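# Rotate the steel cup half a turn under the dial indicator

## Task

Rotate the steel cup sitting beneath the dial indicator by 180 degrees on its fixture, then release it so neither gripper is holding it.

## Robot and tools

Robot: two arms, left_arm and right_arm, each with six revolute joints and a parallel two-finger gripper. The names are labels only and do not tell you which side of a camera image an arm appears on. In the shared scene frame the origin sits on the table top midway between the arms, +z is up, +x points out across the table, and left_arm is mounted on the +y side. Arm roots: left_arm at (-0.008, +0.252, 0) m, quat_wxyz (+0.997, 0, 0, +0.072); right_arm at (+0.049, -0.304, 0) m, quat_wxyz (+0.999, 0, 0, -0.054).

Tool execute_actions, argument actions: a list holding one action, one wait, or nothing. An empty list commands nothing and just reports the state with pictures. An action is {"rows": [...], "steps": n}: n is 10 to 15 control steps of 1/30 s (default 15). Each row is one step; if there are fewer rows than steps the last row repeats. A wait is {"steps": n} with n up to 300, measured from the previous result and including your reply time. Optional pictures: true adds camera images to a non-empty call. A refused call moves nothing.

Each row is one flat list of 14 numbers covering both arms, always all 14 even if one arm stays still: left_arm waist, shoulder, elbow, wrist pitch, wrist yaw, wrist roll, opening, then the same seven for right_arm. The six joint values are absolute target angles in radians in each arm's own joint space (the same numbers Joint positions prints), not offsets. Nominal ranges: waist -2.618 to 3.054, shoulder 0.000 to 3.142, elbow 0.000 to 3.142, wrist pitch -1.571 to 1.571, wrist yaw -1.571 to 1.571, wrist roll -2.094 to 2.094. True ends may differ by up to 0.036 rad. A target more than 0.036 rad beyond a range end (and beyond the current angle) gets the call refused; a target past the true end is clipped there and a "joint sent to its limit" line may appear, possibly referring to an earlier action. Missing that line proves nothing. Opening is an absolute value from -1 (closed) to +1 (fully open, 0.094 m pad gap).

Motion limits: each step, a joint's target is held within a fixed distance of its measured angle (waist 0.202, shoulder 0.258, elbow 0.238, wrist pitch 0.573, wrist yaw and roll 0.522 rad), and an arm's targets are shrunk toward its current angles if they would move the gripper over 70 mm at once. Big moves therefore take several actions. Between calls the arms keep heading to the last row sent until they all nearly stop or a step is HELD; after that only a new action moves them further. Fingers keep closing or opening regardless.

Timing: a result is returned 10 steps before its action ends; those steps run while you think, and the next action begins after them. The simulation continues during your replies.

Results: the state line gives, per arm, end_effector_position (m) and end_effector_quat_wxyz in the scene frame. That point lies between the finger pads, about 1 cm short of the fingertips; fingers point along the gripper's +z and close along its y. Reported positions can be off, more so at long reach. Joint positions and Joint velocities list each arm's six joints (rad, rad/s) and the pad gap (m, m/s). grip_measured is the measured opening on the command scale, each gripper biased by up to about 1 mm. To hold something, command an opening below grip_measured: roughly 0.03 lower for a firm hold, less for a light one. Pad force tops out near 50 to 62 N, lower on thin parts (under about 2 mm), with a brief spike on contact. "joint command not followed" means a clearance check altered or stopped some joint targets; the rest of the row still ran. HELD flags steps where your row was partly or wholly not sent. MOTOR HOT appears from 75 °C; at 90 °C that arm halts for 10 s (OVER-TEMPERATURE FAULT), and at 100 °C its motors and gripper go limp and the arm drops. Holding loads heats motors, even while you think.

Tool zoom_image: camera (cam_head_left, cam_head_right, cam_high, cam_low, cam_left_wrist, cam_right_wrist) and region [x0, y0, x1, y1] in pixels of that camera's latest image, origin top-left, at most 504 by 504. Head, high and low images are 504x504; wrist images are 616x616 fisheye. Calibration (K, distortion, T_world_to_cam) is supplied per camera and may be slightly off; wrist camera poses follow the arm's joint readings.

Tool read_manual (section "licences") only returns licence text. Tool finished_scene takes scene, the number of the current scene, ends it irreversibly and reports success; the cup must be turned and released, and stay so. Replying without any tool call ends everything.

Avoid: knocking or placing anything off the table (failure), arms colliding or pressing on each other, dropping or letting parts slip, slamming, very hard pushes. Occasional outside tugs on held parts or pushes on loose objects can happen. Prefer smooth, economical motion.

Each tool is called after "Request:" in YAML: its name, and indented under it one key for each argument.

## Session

Request:
execute_actions:
  actions: []

Scene clock: 0.00 s of 4800.00 s.
left_arm: end_effector_position=(+0.6064, +0.4701, +0.1309) grip_measured=+1.000 end_effector_quat_wxyz=(+0.297, -0.285, +0.711, -0.571) | right_arm: end_effector_position=(+0.3233, -0.1884, +0.1159) grip_measured=+1.000 end_effector_quat_wxyz=(-0.245, +0.753, -0.600, -0.116)
Joint positions: left_arm=[ 0.459  2.883  2.704 -0.426  1.262 -0.89   0.094] | right_arm=[ 0.203  1.469  1.052 -0.961 -0.517 -1.65   0.094]
Joint velocities: left_arm=[-0.007 -0.007 -0.007 -0.037 -0.022  0.081  0.   ] | right_arm=[ 0.007 -0.012 -0.012 -0.051  0.022  0.022  0.   ]
Motor temperatures (°C, as the motors report them): left_arm=[29 33 29 30 30 30] | right_arm=[26 33 31 31 31 26]
camera_calibration (this result's frames):
cam_left_wrist: T_world_to_cam=[[0.0320568, -0.218527, 0.975304, -0.0454765], [-0.996553, -0.0816962, 0.0144504, 0.659376], [0.0765209, -0.972405, -0.220393, 0.54261], [0, 0, 0, 1]] pos_world=[0.617039, 0.571567, 0.154412]
cam_right_wrist: T_world_to_cam=[[0.8977, 0.302701, 0.320167, -0.264863], [0.240809, -0.945586, 0.218809, -0.254497], [0.368979, -0.119326, -0.921746, 0.0555724], [0, 0, 0, 1]] pos_world=[0.278547, -0.153844, 0.19171]

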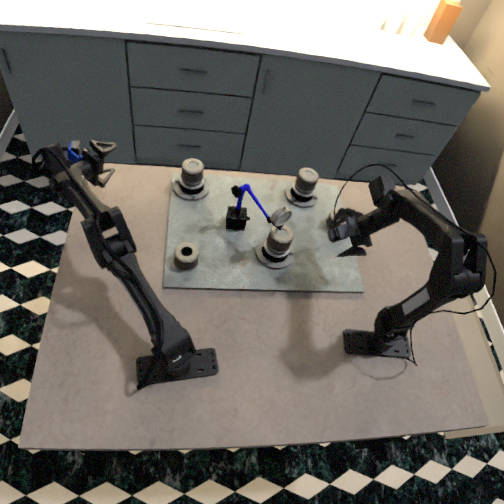

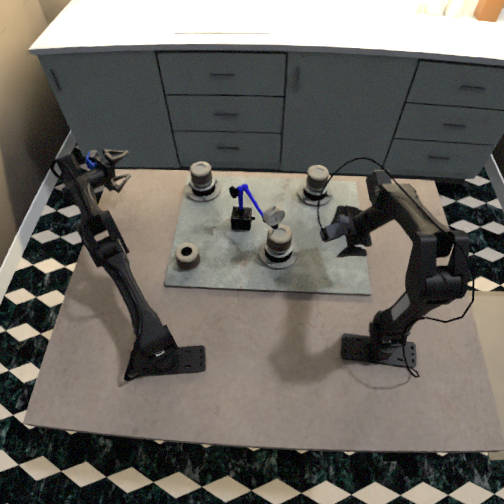

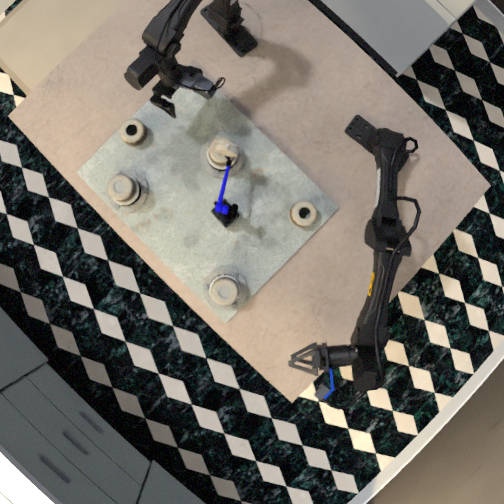

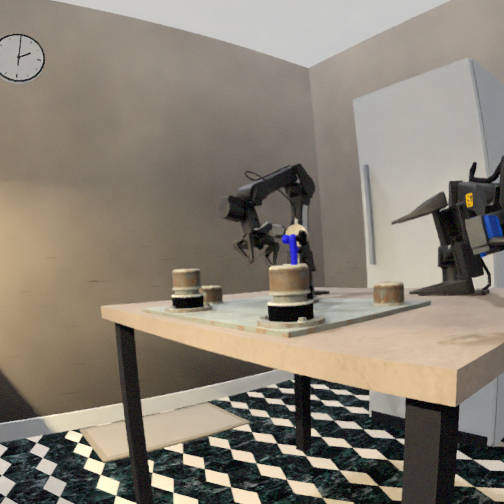

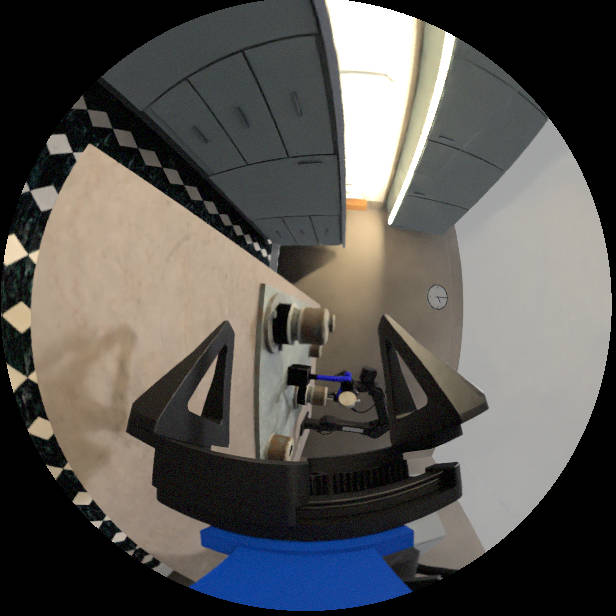

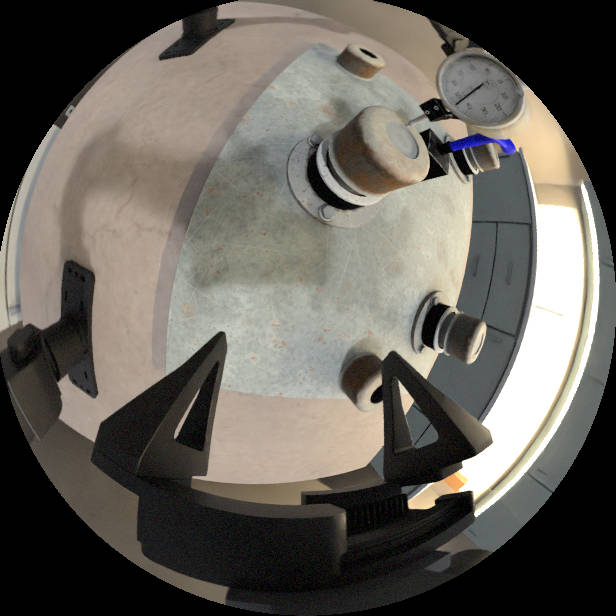

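Request:
zoom_image:
  camera: "cam_right_wrist"
  region: [270, 40, 530, 240]

Request:
zoom_image:
  camera: "cam_high"
  region: [170, 110, 290, 230]

Region (270, 40, 530, 240) of cam_right_wrist's 616x616 image, scaled by 1.938, with more detail than that image has; it fills the top 388 rows of this view, and the rest is white.

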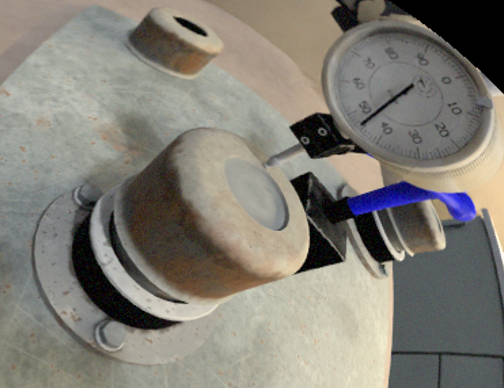

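Region (170, 110, 290, 230) of cam_high's 504x504 image, scaled by 4.200, with more detail than that image has.

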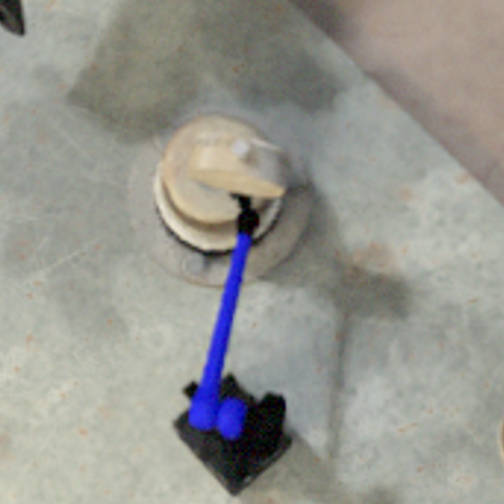

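Request:
execute_actions:
  actions:
    - {"rows": [[0.459,2.883,2.704,-0.426,1.262,-0.89,1,0.208,1.479,1.046,-0.9498,-0.5338,-1.6400,1],[0.459,2.883,2.704,-0.426,1.262,-0.89,1,0.212,1.488,1.040,-0.9406,-0.5418,-1.6341,1],[0.459,2.883,2.704,-0.426,1.262,-0.89,1,0.212,1.488,1.040,-0.9258,-0.5548,-1.6247,1],[0.459,2.883,2.704,-0.426,1.262,-0.89,1,0.2121,1.4893,1.0392,-0.9058,-0.5724,-1.6120,1],[0.459,2.883,2.704,-0.426,1.262,-0.89,1,0.2125,1.4932,1.0369,-0.8811,-0.5941,-1.5963,1],[0.459,2.883,2.704,-0.426,1.262,-0.89,1,0.2132,1.4993,1.0332,-0.8521,-0.6195,-1.5779,1],[0.459,2.883,2.704,-0.426,1.262,-0.89,1,0.2141,1.5077,1.0283,-0.8192,-0.6484,-1.5570,1],[0.459,2.883,2.704,-0.426,1.262,-0.89,1,0.2151,1.5180,1.0221,-0.7828,-0.6803,-1.5338,1],[0.459,2.883,2.704,-0.426,1.262,-0.89,1,0.2164,1.5301,1.0149,-0.7434,-0.7149,-1.5088,1],[0.459,2.883,2.704,-0.426,1.262,-0.89,1,0.2178,1.5439,1.0067,-0.7014,-0.7517,-1.4821,1],[0.459,2.883,2.704,-0.426,1.262,-0.89,1,0.2194,1.5591,0.9977,-0.6573,-0.7905,-1.4541,1],[0.459,2.883,2.704,-0.426,1.262,-0.89,1,0.2211,1.5755,0.9879,-0.6114,-0.8307,-1.4250,1],[0.459,2.883,2.704,-0.426,1.262,-0.89,1,0.2229,1.5931,0.9775,-0.5643,-0.8721,-1.3950,1],[0.459,2.883,2.704,-0.426,1.262,-0.89,1,0.2249,1.6115,0.9665,-0.5163,-0.9142,-1.3645,1],[0.459,2.883,2.704,-0.426,1.262,-0.89,1,0.2269,1.6306,0.9551,-0.4678,-0.9567,-1.3337,1]], "steps": 15}

Request:
execute_actions:
  actions:
    - {"rows": [[0.459,2.883,2.704,-0.426,1.262,-0.89,1,0.2289,1.6503,0.9434,-0.4193,-0.9992,-1.3029,1],[0.459,2.883,2.704,-0.426,1.262,-0.89,1,0.2310,1.6704,0.9314,-0.3713,-1.0413,-1.2724,1],[0.459,2.883,2.704,-0.426,1.262,-0.89,1,0.2331,1.6906,0.9194,-0.3242,-1.0827,-1.2424,1],[0.459,2.883,2.704,-0.426,1.262,-0.89,1,0.2352,1.7108,0.9074,-0.2783,-1.1229,-1.2133,1],[0.459,2.883,2.704,-0.426,1.262,-0.89,1,0.2373,1.7309,0.8954,-0.2342,-1.1617,-1.1853,1],[0.459,2.883,2.704,-0.426,1.262,-0.89,1,0.2393,1.7506,0.8837,-0.1922,-1.1985,-1.1586,1],[0.459,2.883,2.704,-0.426,1.262,-0.89,1,0.2413,1.7697,0.8723,-0.1528,-1.2331,-1.1336,1],[0.459,2.883,2.704,-0.426,1.262,-0.89,1,0.2433,1.7881,0.8613,-0.1164,-1.2650,-1.1104,1],[0.459,2.883,2.704,-0.426,1.262,-0.89,1,0.2451,1.8057,0.8509,-0.0835,-1.2939,-1.0895,1],[0.459,2.883,2.704,-0.426,1.262,-0.89,1,0.2468,1.8221,0.8411,-0.0545,-1.3193,-1.0711,1],[0.459,2.883,2.704,-0.426,1.262,-0.89,1,0.2484,1.8373,0.8321,-0.0298,-1.3410,-1.0554,1],[0.459,2.883,2.704,-0.426,1.262,-0.89,1,0.2498,1.8511,0.8239,-0.0098,-1.3586,-1.0427,1],[0.459,2.883,2.704,-0.426,1.262,-0.89,1,0.2511,1.8632,0.8167,0.0050,-1.3716,-1.0333,1],[0.459,2.883,2.704,-0.426,1.262,-0.89,1,0.2521,1.8735,0.8105,0.0142,-1.3796,-1.0274,1],[0.459,2.883,2.704,-0.426,1.262,-0.89,1,0.2544,1.8832,0.8150,0.0174,-1.3824,-1.0254,1]], "steps": 15}

Request:
execute_actions:
  actions:
    - {"rows": [[0.459,2.883,2.704,-0.426,1.262,-0.89,1,0.2591,1.8930,0.8233,0.0174,-1.3824,-1.0254,1],[0.459,2.883,2.704,-0.426,1.262,-0.89,1,0.2658,1.9026,0.8352,0.0174,-1.3824,-1.0254,1],[0.459,2.883,2.704,-0.426,1.262,-0.89,1,0.2741,1.9115,0.8506,0.0174,-1.3824,-1.0254,1],[0.459,2.883,2.704,-0.426,1.262,-0.89,1,0.2840,1.9205,0.8603,0.0174,-1.3824,-1.0254,1],[0.459,2.883,2.704,-0.426,1.262,-0.89,1,0.2952,1.9308,0.8714,0.0174,-1.3824,-1.0254,1],[0.459,2.883,2.704,-0.426,1.262,-0.89,1,0.3073,1.9419,0.8834,0.0174,-1.3824,-1.0254,1],[0.459,2.883,2.704,-0.426,1.262,-0.89,1,0.3201,1.9537,0.8961,0.0174,-1.3824,-1.0254,1],[0.459,2.883,2.704,-0.426,1.262,-0.89,1,0.3332,1.9657,0.9091,0.0174,-1.3824,-1.0254,1],[0.459,2.883,2.704,-0.426,1.262,-0.89,1,0.3463,1.9777,0.9221,0.0174,-1.3824,-1.0254,1],[0.459,2.883,2.704,-0.426,1.262,-0.89,1,0.3591,1.9895,0.9348,0.0174,-1.3824,-1.0254,1],[0.459,2.883,2.704,-0.426,1.262,-0.89,1,0.3712,2.0006,0.9468,0.0174,-1.3824,-1.0254,1],[0.459,2.883,2.704,-0.426,1.262,-0.89,1,0.3824,2.0109,0.9579,0.0174,-1.3824,-1.0254,1],[0.459,2.883,2.704,-0.426,1.262,-0.89,1,0.3923,2.0199,0.9676,0.0174,-1.3824,-1.0254,1],[0.459,2.883,2.704,-0.426,1.262,-0.89,1,0.4005,2.0275,0.9758,0.0174,-1.3824,-1.0254,1],[0.459,2.883,2.704,-0.426,1.262,-0.89,1,0.4068,2.0332,0.9820,0.0174,-1.3824,-1.0254,1]], "steps": 15}

Request:
execute_actions:
  actions:
    - {"rows": [[0.459,2.883,2.704,-0.426,1.262,-0.89,1,0.4108,2.0369,0.9860,0.0174,-1.3824,-1.0254,1],[0.459,2.883,2.704,-0.426,1.262,-0.89,1,0.4122,2.0382,0.9874,0.0174,-1.3824,-1.0254,1]], "steps": 10}

Request:
execute_actions:
  actions:
    - {"steps": 10}
  pictures: true

Scene clock: 25.00 s of 4800.00 s.
left_arm: end_effector_position=(+0.6064, +0.4701, +0.1309) grip_measured=+1.000 end_effector_quat_wxyz=(+0.296, -0.285, +0.711, -0.571) | right_arm: end_effector_position=(+0.3276, -0.1856, +0.1182) grip_measured=+1.000 end_effector_quat_wxyz=(-0.256, +0.748, -0.601, -0.116)
Joint positions: left_arm=[ 0.459  2.883  2.704 -0.426  1.262 -0.892  0.094] | right_arm=[ 0.203  1.469  1.052 -0.94  -0.532 -1.634  0.094]
Joint velocities: left_arm=[-0.002 -0.017  0.007 -0.007  0.037  0.022  0.   ] | right_arm=[-0.002 -0.017  0.002  0.33  -0.242  0.256  0.   ]
Motor temperatures (°C, as the motors report them): left_arm=[29 49 32 32 30 30] | right_arm=[26 34 34 31 31 26]
Steps of this call (steps 1 to 90: nothing new was sent; then 21.83 s passed at rest; steps 91 to 95: the first 5 steps of this action). Readings (joint positions):
91: left_arm=[0.459 2.883 2.704 -0.426 1.262 -0.890] | right_arm=[0.203 1.469 1.052 -0.961 -0.517 -1.650]
92: left_arm=[0.459 2.883 2.704 -0.426 1.262 -0.891] | right_arm=[0.203 1.469 1.052 -0.959 -0.517 -1.648]
94: left_arm=[0.459 2.883 2.704 -0.426 1.262 -0.892] | right_arm=[0.203 1.469 1.052 -0.949 -0.524 -1.641]
95: the state above

Scene clock: 25.50 s of 4800.00 s.
left_arm: end_effector_position=(+0.6064, +0.4701, +0.1309) grip_measured=+1.000 end_effector_quat_wxyz=(+0.296, -0.286, +0.711, -0.571) | right_arm: end_effector_position=(+0.3643, -0.1188, +0.1001) grip_measured=+1.000 end_effector_quat_wxyz=(-0.402, +0.636, -0.596, -0.280)
Joint positions: left_arm=[ 0.459  2.883  2.704 -0.426  1.262 -0.893  0.094] | right_arm=[ 0.222  1.681  0.929 -0.423 -0.973 -1.312  0.094]
Joint velocities: left_arm=[-0.022  0.002  0.002 -0.022  0.007  0.051  0.   ] | right_arm=[ 0.032  0.584 -0.344  1.311 -1.092  0.755  0.   ]
Motor temperatures (°C, as the motors report them): left_arm=[29 50 32 32 30 30] | right_arm=[26 34 34 31 31 26]
Steps of this call (steps 1 to 10: the last 10 steps of your previous action; steps 11 to 15: the first 5 steps of this action). Readings (joint positions):
11: left_arm=[0.459 2.883 2.704 -0.426 1.262 -0.893] | right_arm=[0.212 1.598 0.978 -0.601 -0.819 -1.425]
12: left_arm=[0.459 2.883 2.704 -0.426 1.262 -0.893] | right_arm=[0.215 1.618 0.966 -0.557 -0.857 -1.397]
14: left_arm=[0.459 2.883 2.704 -0.426 1.262 -0.893] | right_arm=[0.219 1.660 0.941 -0.468 -0.934 -1.340]
15: the state above

Scene clock: 26.00 s of 4800.00 s.
left_arm: end_effector_position=(+0.6064, +0.4701, +0.1309) grip_measured=+1.000 end_effector_quat_wxyz=(+0.296, -0.286, +0.711, -0.571) | right_arm: end_effector_position=(+0.3465, -0.0814, +0.0843) grip_measured=+1.000 end_effector_quat_wxyz=(-0.430, +0.555, -0.545, -0.459)
Joint positions: left_arm=[ 0.459  2.883  2.704 -0.426  1.262 -0.893  0.094] | right_arm=[ 0.262  1.897  0.834 -0.021 -1.332 -1.05   0.094]
Joint velocities: left_arm=[-0.007 -0.012 -0.007 -0.022  0.081 -0.037  0.   ] | right_arm=[ 0.237  0.237  0.164  0.168 -0.139  0.125  0.   ]
Motor temperatures (°C, as the motors report them): left_arm=[29 50 32 32 30 30] | right_arm=[26 34 34 31 31 26]
Steps of this call (steps 1 to 10: the last 10 steps of your previous action; steps 11 to 15: the first 5 steps of this action). Readings (joint positions):
11: left_arm=[0.459 2.883 2.704 -0.426 1.262 -0.893] | right_arm=[0.241 1.862 0.828 -0.061 -1.296 -1.076]
12: left_arm=[0.459 2.883 2.704 -0.426 1.262 -0.893] | right_arm=[0.244 1.872 0.828 -0.047 -1.308 -1.067]
14: left_arm=[0.459 2.883 2.704 -0.426 1.262 -0.893] | right_arm=[0.254 1.889 0.829 -0.027 -1.325 -1.054]
15: the state above

Scene clock: 26.33 s of 4800.00 s.
left_arm: end_effector_position=(+0.6064, +0.4701, +0.1309) grip_measured=+1.000 end_effector_quat_wxyz=(+0.296, -0.286, +0.711, -0.571) | right_arm: end_effector_position=(+0.3461, -0.0378, +0.0824) grip_measured=+1.000 end_effector_quat_wxyz=(-0.414, +0.588, -0.496, -0.486)
Joint positions: left_arm=[ 0.459  2.883  2.704 -0.426  1.262 -0.893  0.094] | right_arm=[ 0.384  2.001  0.95   0.011 -1.356 -1.034  0.094]
Joint velocities: left_arm=[ 0.002  0.002  0.017 -0.095 -0.081  0.022  0.   ] | right_arm=[ 0.266  0.227  0.198 -0.051  0.022  0.037  0.   ]
Motor temperatures (°C, as the motors report them): left_arm=[29 50 32 32 30 30] | right_arm=[26 34 34 31 31 26]
Kept back: the last 10 steps of this action.
Steps of this call (steps 1 to 10: the last 10 steps of your previous action). Readings (joint positions):
1: left_arm=[0.459 2.883 2.704 -0.426 1.262 -0.893] | right_arm=[0.272 1.907 0.841 -0.016 -1.337 -1.046]
2: left_arm=[0.459 2.883 2.704 -0.426 1.262 -0.893] | right_arm=[0.284 1.917 0.852 -0.012 -1.341 -1.043]
4: left_arm=[0.459 2.883 2.704 -0.426 1.262 -0.893] | right_arm=[0.310 1.939 0.878 -0.004 -1.347 -1.039]
8: left_arm=[0.459 2.883 2.704 -0.426 1.262 -0.893] | right_arm=[0.363 1.983 0.931 0.008 -1.354 -1.035]
10: the state above

Scene clock: 26.67 s of 4800.00 s.
left_arm: end_effector_position=(+0.6064, +0.4701, +0.1309) grip_measured=+1.000 end_effector_quat_wxyz=(+0.296, -0.286, +0.711, -0.571) | right_arm: end_effector_position=(+0.3436, -0.0304, +0.0799) grip_measured=+1.000 end_effector_quat_wxyz=(-0.408, +0.593, -0.490, -0.492)
Joint positions: left_arm=[ 0.459  2.883  2.704 -0.426  1.262 -0.893  0.094] | right_arm=[ 0.405  2.02   0.965  0.013 -1.358 -1.032  0.094]
Joint velocities: left_arm=[ 0.002 -0.017 -0.012 -0.007  0.007 -0.007  0.   ] | right_arm=[ 0.012  0.002  0.012 -0.037 -0.007  0.139  0.   ]
Motor temperatures (°C, as the motors report them): left_arm=[29 50 32 32 30 30] | right_arm=[26 34 34 31 31 26]
Kept back: nothing.
Steps of this call (steps 1 to 10: the last 10 steps of your previous action). Readings (joint positions):
1: left_arm=[0.459 2.883 2.704 -0.426 1.262 -0.893] | right_arm=[0.392 2.008 0.957 0.012 -1.356 -1.033]
2: left_arm=[0.459 2.883 2.704 -0.426 1.262 -0.893] | right_arm=[0.399 2.013 0.962 0.013 -1.356 -1.033]
4: left_arm=[0.459 2.883 2.704 -0.426 1.262 -0.893] | right_arm=[0.405 2.019 0.965 0.013 -1.357 -1.033]
8: left_arm=[0.459 2.883 2.704 -0.426 1.262 -0.893] | right_arm=[0.405 2.020 0.965 0.013 -1.358 -1.032]
10: the state above
camera_calibration (this result's frames):
cam_left_wrist: T_world_to_cam=[[0.0338303, -0.216567, 0.975682, -0.0475228], [-0.996488, -0.082126, 0.0163227, 0.659294], [0.0765938, -0.972807, -0.218584, 0.542518], [0, 0, 0, 1]] pos_world=[0.617033, 0.571619, 0.154192]
cam_right_wrist: T_world_to_cam=[[0.962444, 0.203955, 0.179175, -0.333319], [0.271472, -0.727953, -0.629593, -0.0382504], [0.00202282, 0.654589, -0.755982, 0.170118], [0, 0, 0, 1]] pos_world=[0.330841, -0.0712195, 0.164246]

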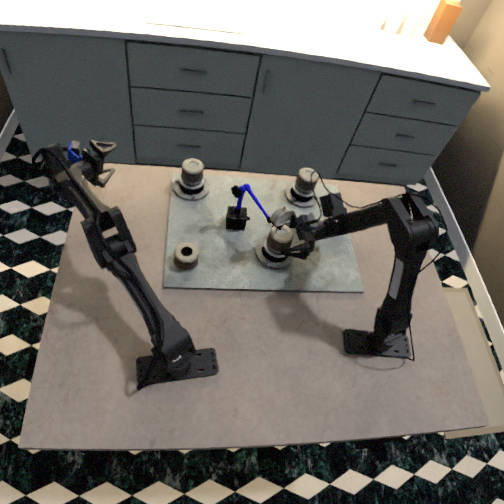

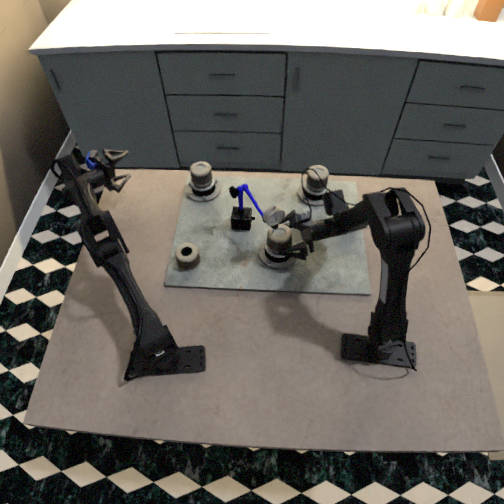

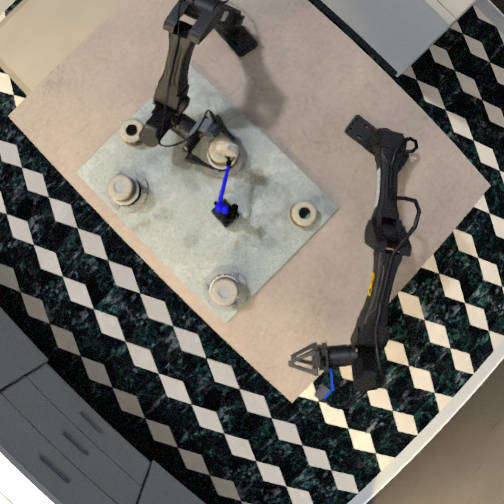

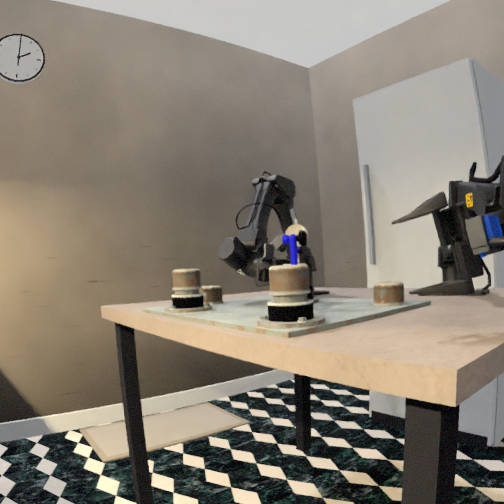

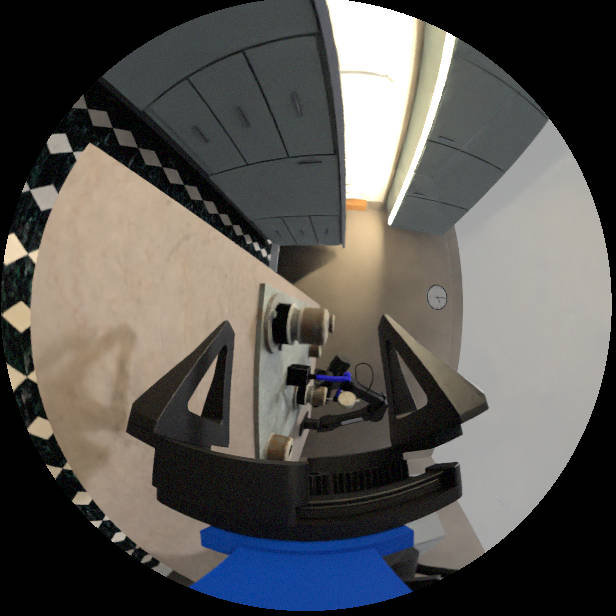

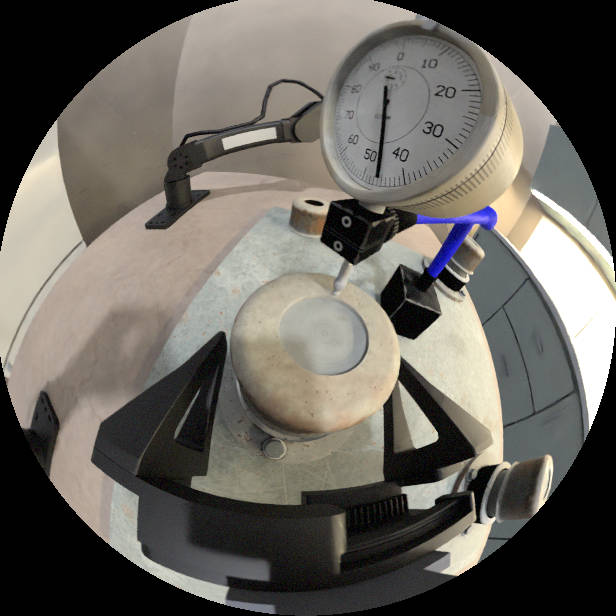

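Request:
execute_actions:
  actions: []

Scene clock: 29.30 s of 4800.00 s.
left_arm: end_effector_position=(+0.6064, +0.4701, +0.1309) grip_measured=+1.000 end_effector_quat_wxyz=(+0.296, -0.286, +0.711, -0.571) | right_arm: end_effector_position=(+0.3435, -0.0304, +0.0800) grip_measured=+1.000 end_effector_quat_wxyz=(-0.408, +0.592, -0.490, -0.493)
Joint positions: left_arm=[ 0.459  2.883  2.704 -0.426  1.262 -0.893  0.094] | right_arm=[ 0.405  2.02   0.965  0.013 -1.359 -1.032  0.094]
Joint velocities: left_arm=[-0.002 -0.017  0.012  0.007  0.037 -0.022  0.   ] | right_arm=[-0.012 -0.017 -0.012 -0.037  0.007  0.066  0.   ]
Motor temperatures (°C, as the motors report them): left_arm=[29 50 33 33 30 30] | right_arm=[26 35 34 31 31 26]
Kept back: nothing.
Steps of this call (steps 1 to 30: the robot went on to your last target; steps 31 to 79: nothing new was sent). Readings (joint positions):
1: left_arm=[0.459 2.883 2.704 -0.426 1.262 -0.893] | right_arm=[0.405 2.020 0.965 0.013 -1.358 -1.032]
2: left_arm=[0.459 2.883 2.704 -0.426 1.262 -0.893] | right_arm=[0.405 2.020 0.965 0.013 -1.358 -1.032]
4: left_arm=[0.459 2.883 2.704 -0.426 1.262 -0.893] | right_arm=[0.405 2.020 0.965 0.013 -1.358 -1.032]
8: left_arm=[0.459 2.883 2.704 -0.426 1.262 -0.893] | right_arm=[0.405 2.020 0.965 0.013 -1.358 -1.032]
79: the state above
All arms were judged still, so your last target was given up. Only a new action makes them travel on or press farther. Fingers that are still opening or closing keep moving.
camera_calibration (this result's frames):
cam_left_wrist: T_world_to_cam=[[0.0338303, -0.216567, 0.975682, -0.0475228], [-0.996488, -0.082126, 0.0163227, 0.659294], [0.0765938, -0.972807, -0.218584, 0.542518], [0, 0, 0, 1]] pos_world=[0.617033, 0.571619, 0.154192]
cam_right_wrist: T_world_to_cam=[[0.9624, 0.204213, 0.179119, -0.333244], [0.271632, -0.727452, -0.630103, -0.0381514], [0.00162479, 0.655066, -0.75557, 0.170318], [0, 0, 0, 1]] pos_world=[0.3308, -0.0712697, 0.164338]

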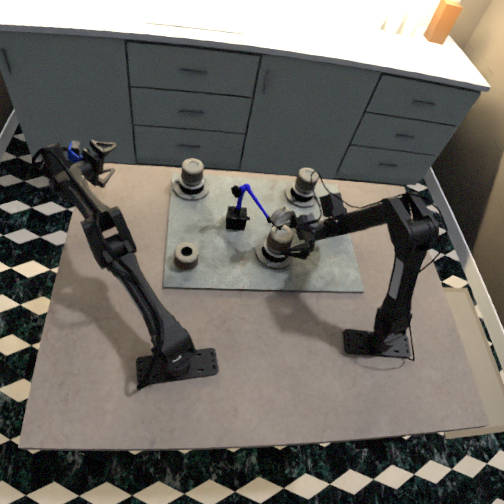

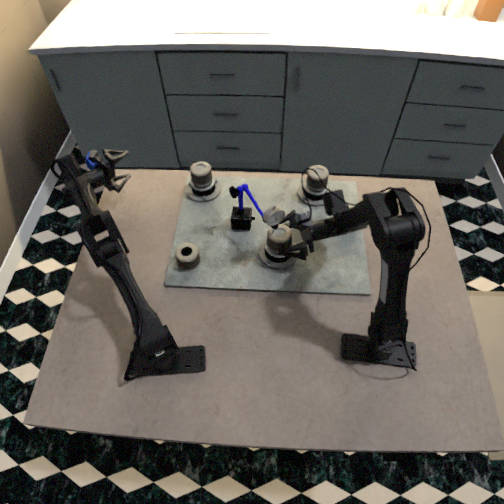

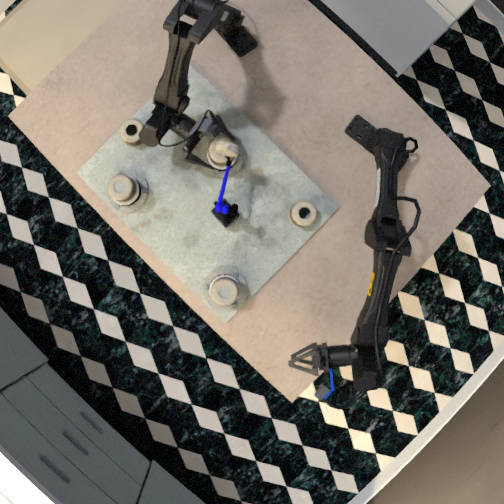

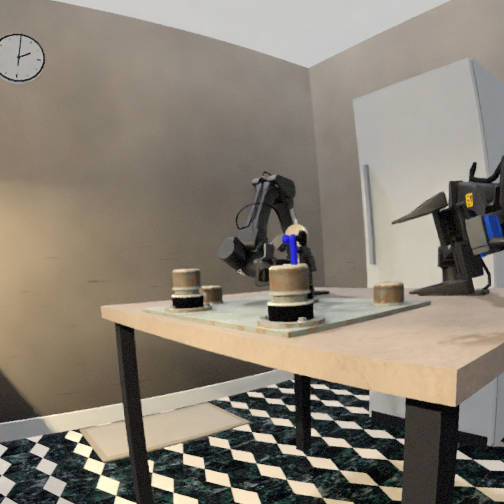

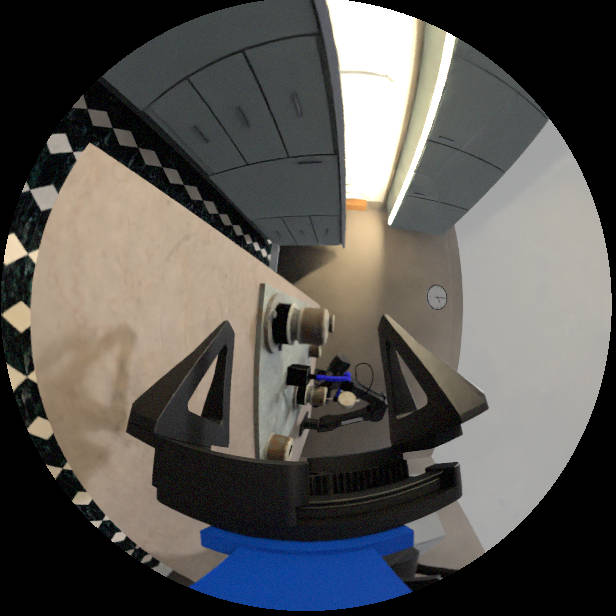

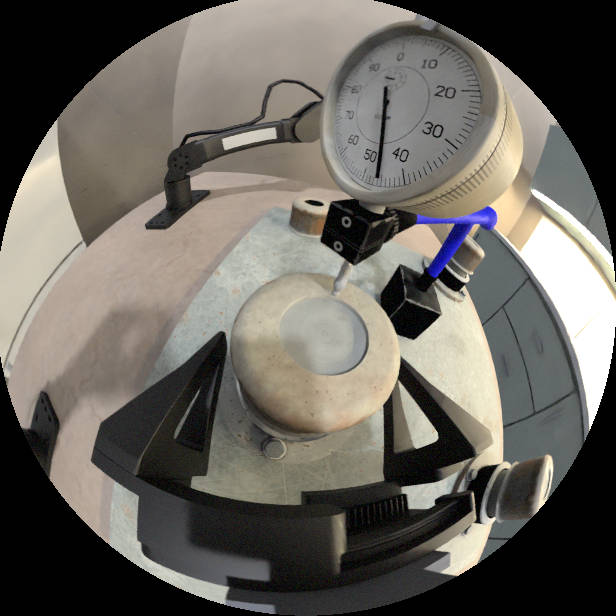

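Request:
execute_actions:
  actions:
    - {"rows": [[0.459,2.883,2.704,-0.426,1.262,-0.893,1,0.4122,2.0382,0.9874,0.0174,-1.3824,-1.0254,0.88],[0.459,2.883,2.704,-0.426,1.262,-0.893,1,0.4122,2.0382,0.9874,0.0174,-1.3824,-1.0254,0.76],[0.459,2.883,2.704,-0.426,1.262,-0.893,1,0.4122,2.0382,0.9874,0.0174,-1.3824,-1.0254,0.66],[0.459,2.883,2.704,-0.426,1.262,-0.893,1,0.4122,2.0382,0.9874,0.0174,-1.3824,-1.0254,0.59],[0.459,2.883,2.704,-0.426,1.262,-0.893,1,0.4122,2.0382,0.9874,0.0174,-1.3824,-1.0254,0.55],[0.459,2.883,2.704,-0.426,1.262,-0.893,1,0.4122,2.0382,0.9874,0.0174,-1.3824,-1.0254,0.53],[0.459,2.883,2.704,-0.426,1.262,-0.893,1,0.4122,2.0382,0.9874,0.0174,-1.3824,-1.0254,0.515],[0.459,2.883,2.704,-0.426,1.262,-0.893,1,0.4122,2.0382,0.9874,0.0174,-1.3824,-1.0254,0.50],[0.459,2.883,2.704,-0.426,1.262,-0.893,1,0.4122,2.0382,0.9874,0.0174,-1.3824,-1.0254,0.49],[0.459,2.883,2.704,-0.426,1.262,-0.893,1,0.4122,2.0382,0.9874,0.0174,-1.3824,-1.0254,0.48],[0.459,2.883,2.704,-0.426,1.262,-0.893,1,0.4122,2.0382,0.9874,0.0174,-1.3824,-1.0254,0.47],[0.459,2.883,2.704,-0.426,1.262,-0.893,1,0.4122,2.0382,0.9874,0.0174,-1.3824,-1.0254,0.46],[0.459,2.883,2.704,-0.426,1.262,-0.893,1,0.4122,2.0382,0.9874,0.0174,-1.3824,-1.0254,0.45],[0.459,2.883,2.704,-0.426,1.262,-0.893,1,0.4122,2.0382,0.9874,0.0174,-1.3824,-1.0254,0.44],[0.459,2.883,2.704,-0.426,1.262,-0.893,1,0.4122,2.0382,0.9874,0.0174,-1.3824,-1.0254,0.44]], "steps": 15}

Request:
execute_actions:
  actions:
    - {"steps": 22}
  pictures: true

Scene clock: 33.23 s of 4800.00 s.
left_arm: end_effector_position=(+0.6064, +0.4701, +0.1309) grip_measured=+1.000 end_effector_quat_wxyz=(+0.295, -0.286, +0.710, -0.571) | right_arm: end_effector_position=(+0.3435, -0.0304, +0.0801) grip_measured=+0.575 end_effector_quat_wxyz=(-0.408, +0.592, -0.490, -0.493)
Joint positions: left_arm=[ 0.459  2.883  2.704 -0.426  1.262 -0.895  0.094] | right_arm=[ 0.405  2.02   0.965  0.013 -1.359 -1.032  0.074]
Joint velocities: left_arm=[-0.027 -0.012  0.007  0.051 -0.007 -0.066  0.   ] | right_arm=[-0.007  0.007 -0.017 -0.037 -0.051 -0.051 -0.044]
Motor temperatures (°C, as the motors report them): left_arm=[29 51 33 33 30 30] | right_arm=[26 35 35 31 31 26]
Steps of this call (steps 1 to 90: nothing new was sent; then 0.77 s passed at rest; steps 91 to 95: the first 5 steps of this action). Readings (joint positions):
91: left_arm=[0.459 2.883 2.704 -0.426 1.262 -0.893] | right_arm=[0.405 2.020 0.965 0.013 -1.359 -1.032]
92: left_arm=[0.459 2.883 2.704 -0.426 1.262 -0.894] | right_arm=[0.405 2.020 0.965 0.013 -1.359 -1.032]
94: left_arm=[0.459 2.883 2.704 -0.426 1.262 -0.895] | right_arm=[0.405 2.020 0.965 0.013 -1.359 -1.032]
95: the state above

Scene clock: 33.97 s of 4800.00 s.
left_arm: end_effector_position=(+0.6064, +0.4701, +0.1309) grip_measured=+1.000 end_effector_quat_wxyz=(+0.295, -0.287, +0.710, -0.571) | right_arm: end_effector_position=(+0.3423, -0.0304, +0.0804) grip_measured=+0.478 end_effector_quat_wxyz=(-0.406, +0.591, -0.489, -0.496)
Joint positions: left_arm=[ 0.459  2.883  2.704 -0.426  1.262 -0.896  0.094] | right_arm=[ 0.406  2.02   0.965  0.006 -1.364 -1.034  0.069]
Joint velocities: left_arm=[-0.002 -0.002 -0.022 -0.007  0.007  0.007  0.   ] | right_arm=[-0.007  0.017 -0.017 -0.007  0.022 -0.037 -0.   ]
Motor temperatures (°C, as the motors report them): left_arm=[29 51 33 33 30 30] | right_arm=[26 35 35 31 31 26]
Kept back: nothing.
Steps of this call (steps 1 to 10: the last 10 steps of your previous action; steps 11 to 15: the robot went on to your last target; steps 16 to 22: nothing new was sent). Readings (joint positions):
1: left_arm=[0.459 2.883 2.704 -0.426 1.262 -0.895] | right_arm=[0.405 2.020 0.965 0.013 -1.362 -1.032]
2: left_arm=[0.459 2.883 2.704 -0.426 1.262 -0.895] | right_arm=[0.405 2.020 0.965 0.010 -1.363 -1.032]
4: left_arm=[0.459 2.883 2.704 -0.426 1.262 -0.895] | right_arm=[0.406 2.020 0.965 0.006 -1.364 -1.033]
8: left_arm=[0.459 2.883 2.704 -0.426 1.262 -0.896] | right_arm=[0.406 2.020 0.965 0.006 -1.364 -1.034]
22: the state above
All arms were judged still, so your last target was given up. Only a new action makes them travel on or press farther. Fingers that are still opening or closing keep moving.
camera_calibration (this result's frames):
cam_left_wrist: T_world_to_cam=[[0.0358567, -0.214324, 0.976104, -0.0498611], [-0.996411, -0.0826125, 0.0184634, 0.659195], [0.0766813, -0.973263, -0.216517, 0.542408], [0, 0, 0, 1]] pos_world=[0.617025, 0.571677, 0.153939]
cam_right_wrist: T_world_to_cam=[[0.962857, 0.206897, 0.173492, -0.331751], [0.269959, -0.725106, -0.633517, -0.0367033], [-0.00527246, 0.656822, -0.754027, 0.172904], [0, 0, 0, 1]] pos_world=[0.330249, -0.0715427, 0.164678]

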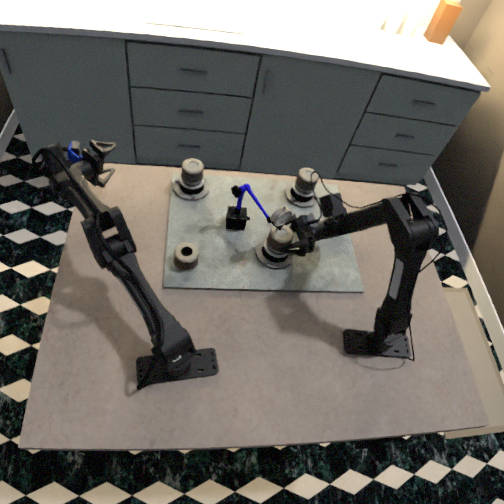

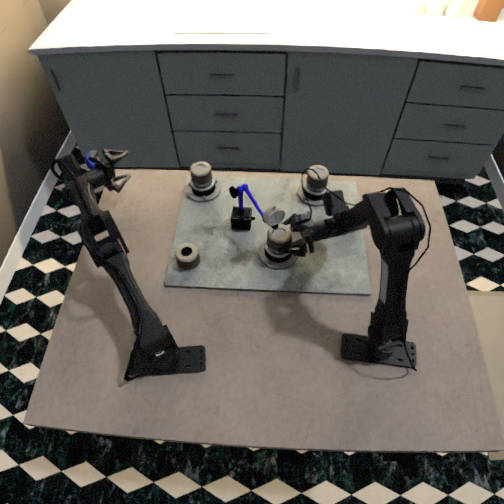

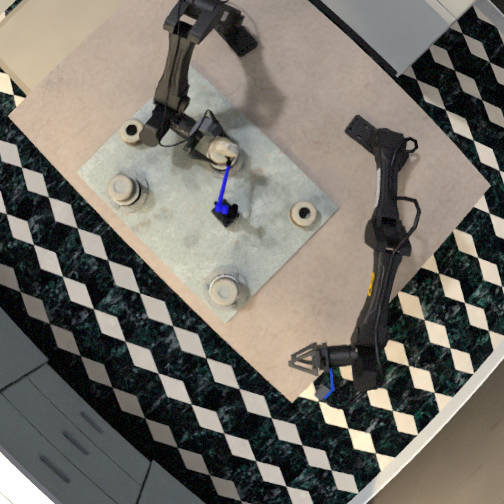

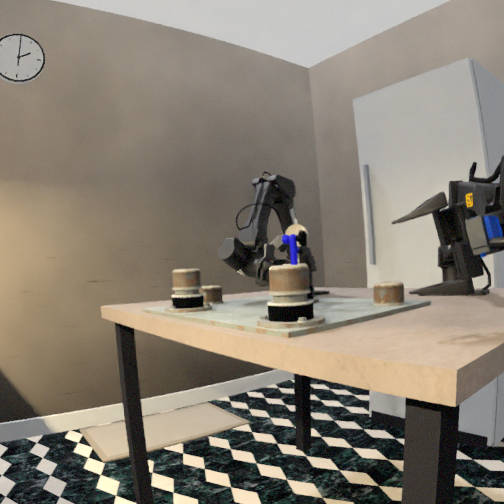

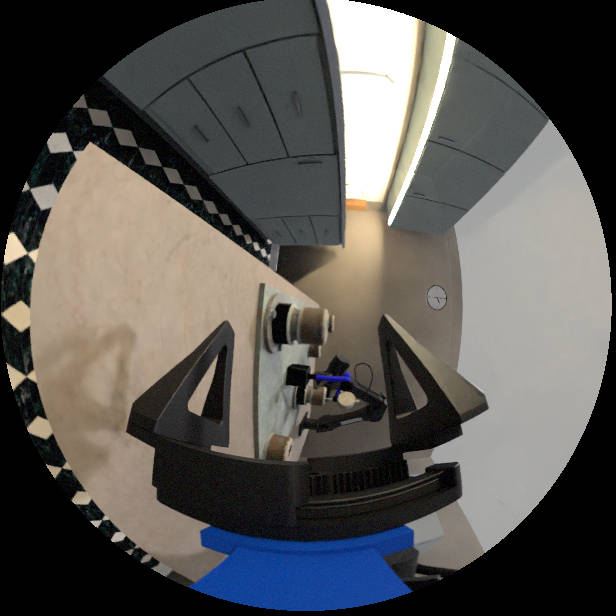

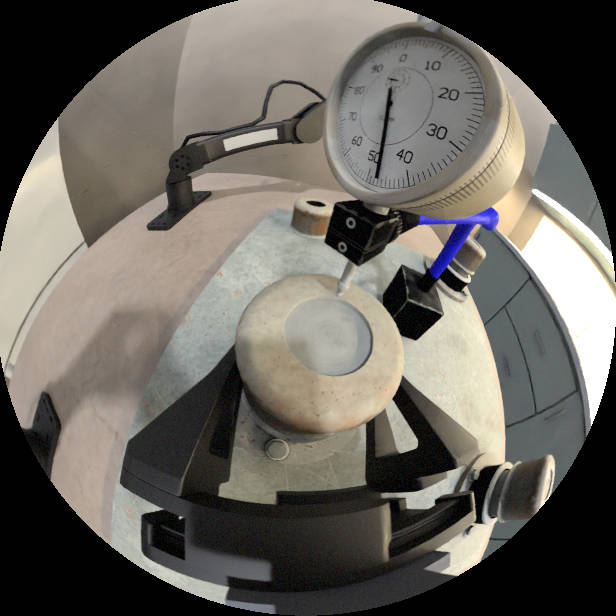

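Request:
zoom_image:
  camera: "cam_right_wrist"
  region: [220, 260, 420, 440]

Region (220, 260, 420, 440) of cam_right_wrist's 616x616 image, scaled by 2.520, with more detail than that image has; it fills the top 454 rows of this view, and the rest is white.

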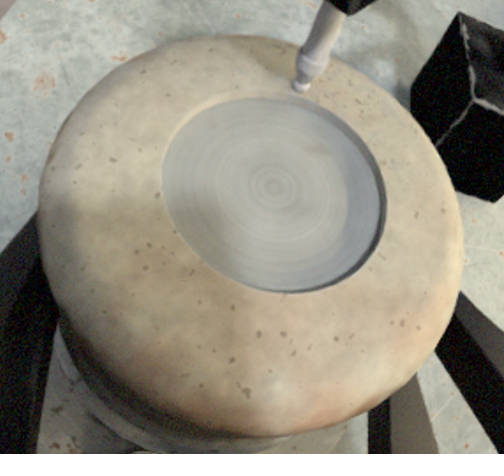

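Request:
zoom_image:
  camera: "cam_high"
  region: [150, 90, 290, 230]

Request:
zoom_image:
  camera: "cam_head_left"
  region: [220, 160, 360, 280]

Request:
zoom_image:
  camera: "cam_low"
  region: [210, 190, 340, 310]

Region (150, 90, 290, 230) of cam_high's 504x504 image, scaled by 3.600, with more detail than that image has.

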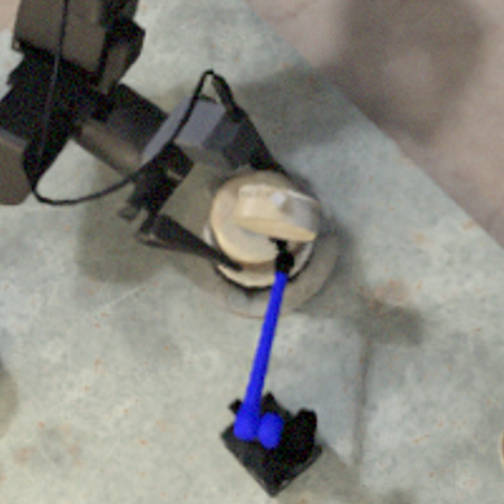

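Region (220, 160, 360, 280) of cam_head_left's 504x504 image, scaled by 3.600, with more detail than that image has; it fills the top 432 rows of this view, and the rest is white.

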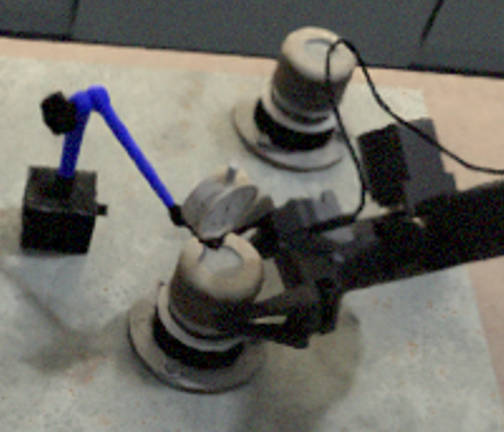

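Region (210, 190, 340, 310) of cam_low's 504x504 image, scaled by 3.877, with more detail than that image has; it fills the top 465 rows of this view, and the rest is white.

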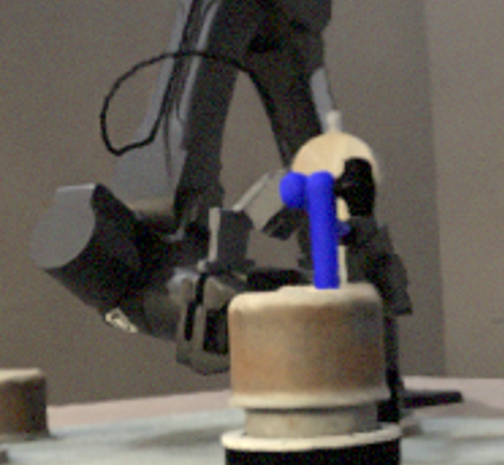

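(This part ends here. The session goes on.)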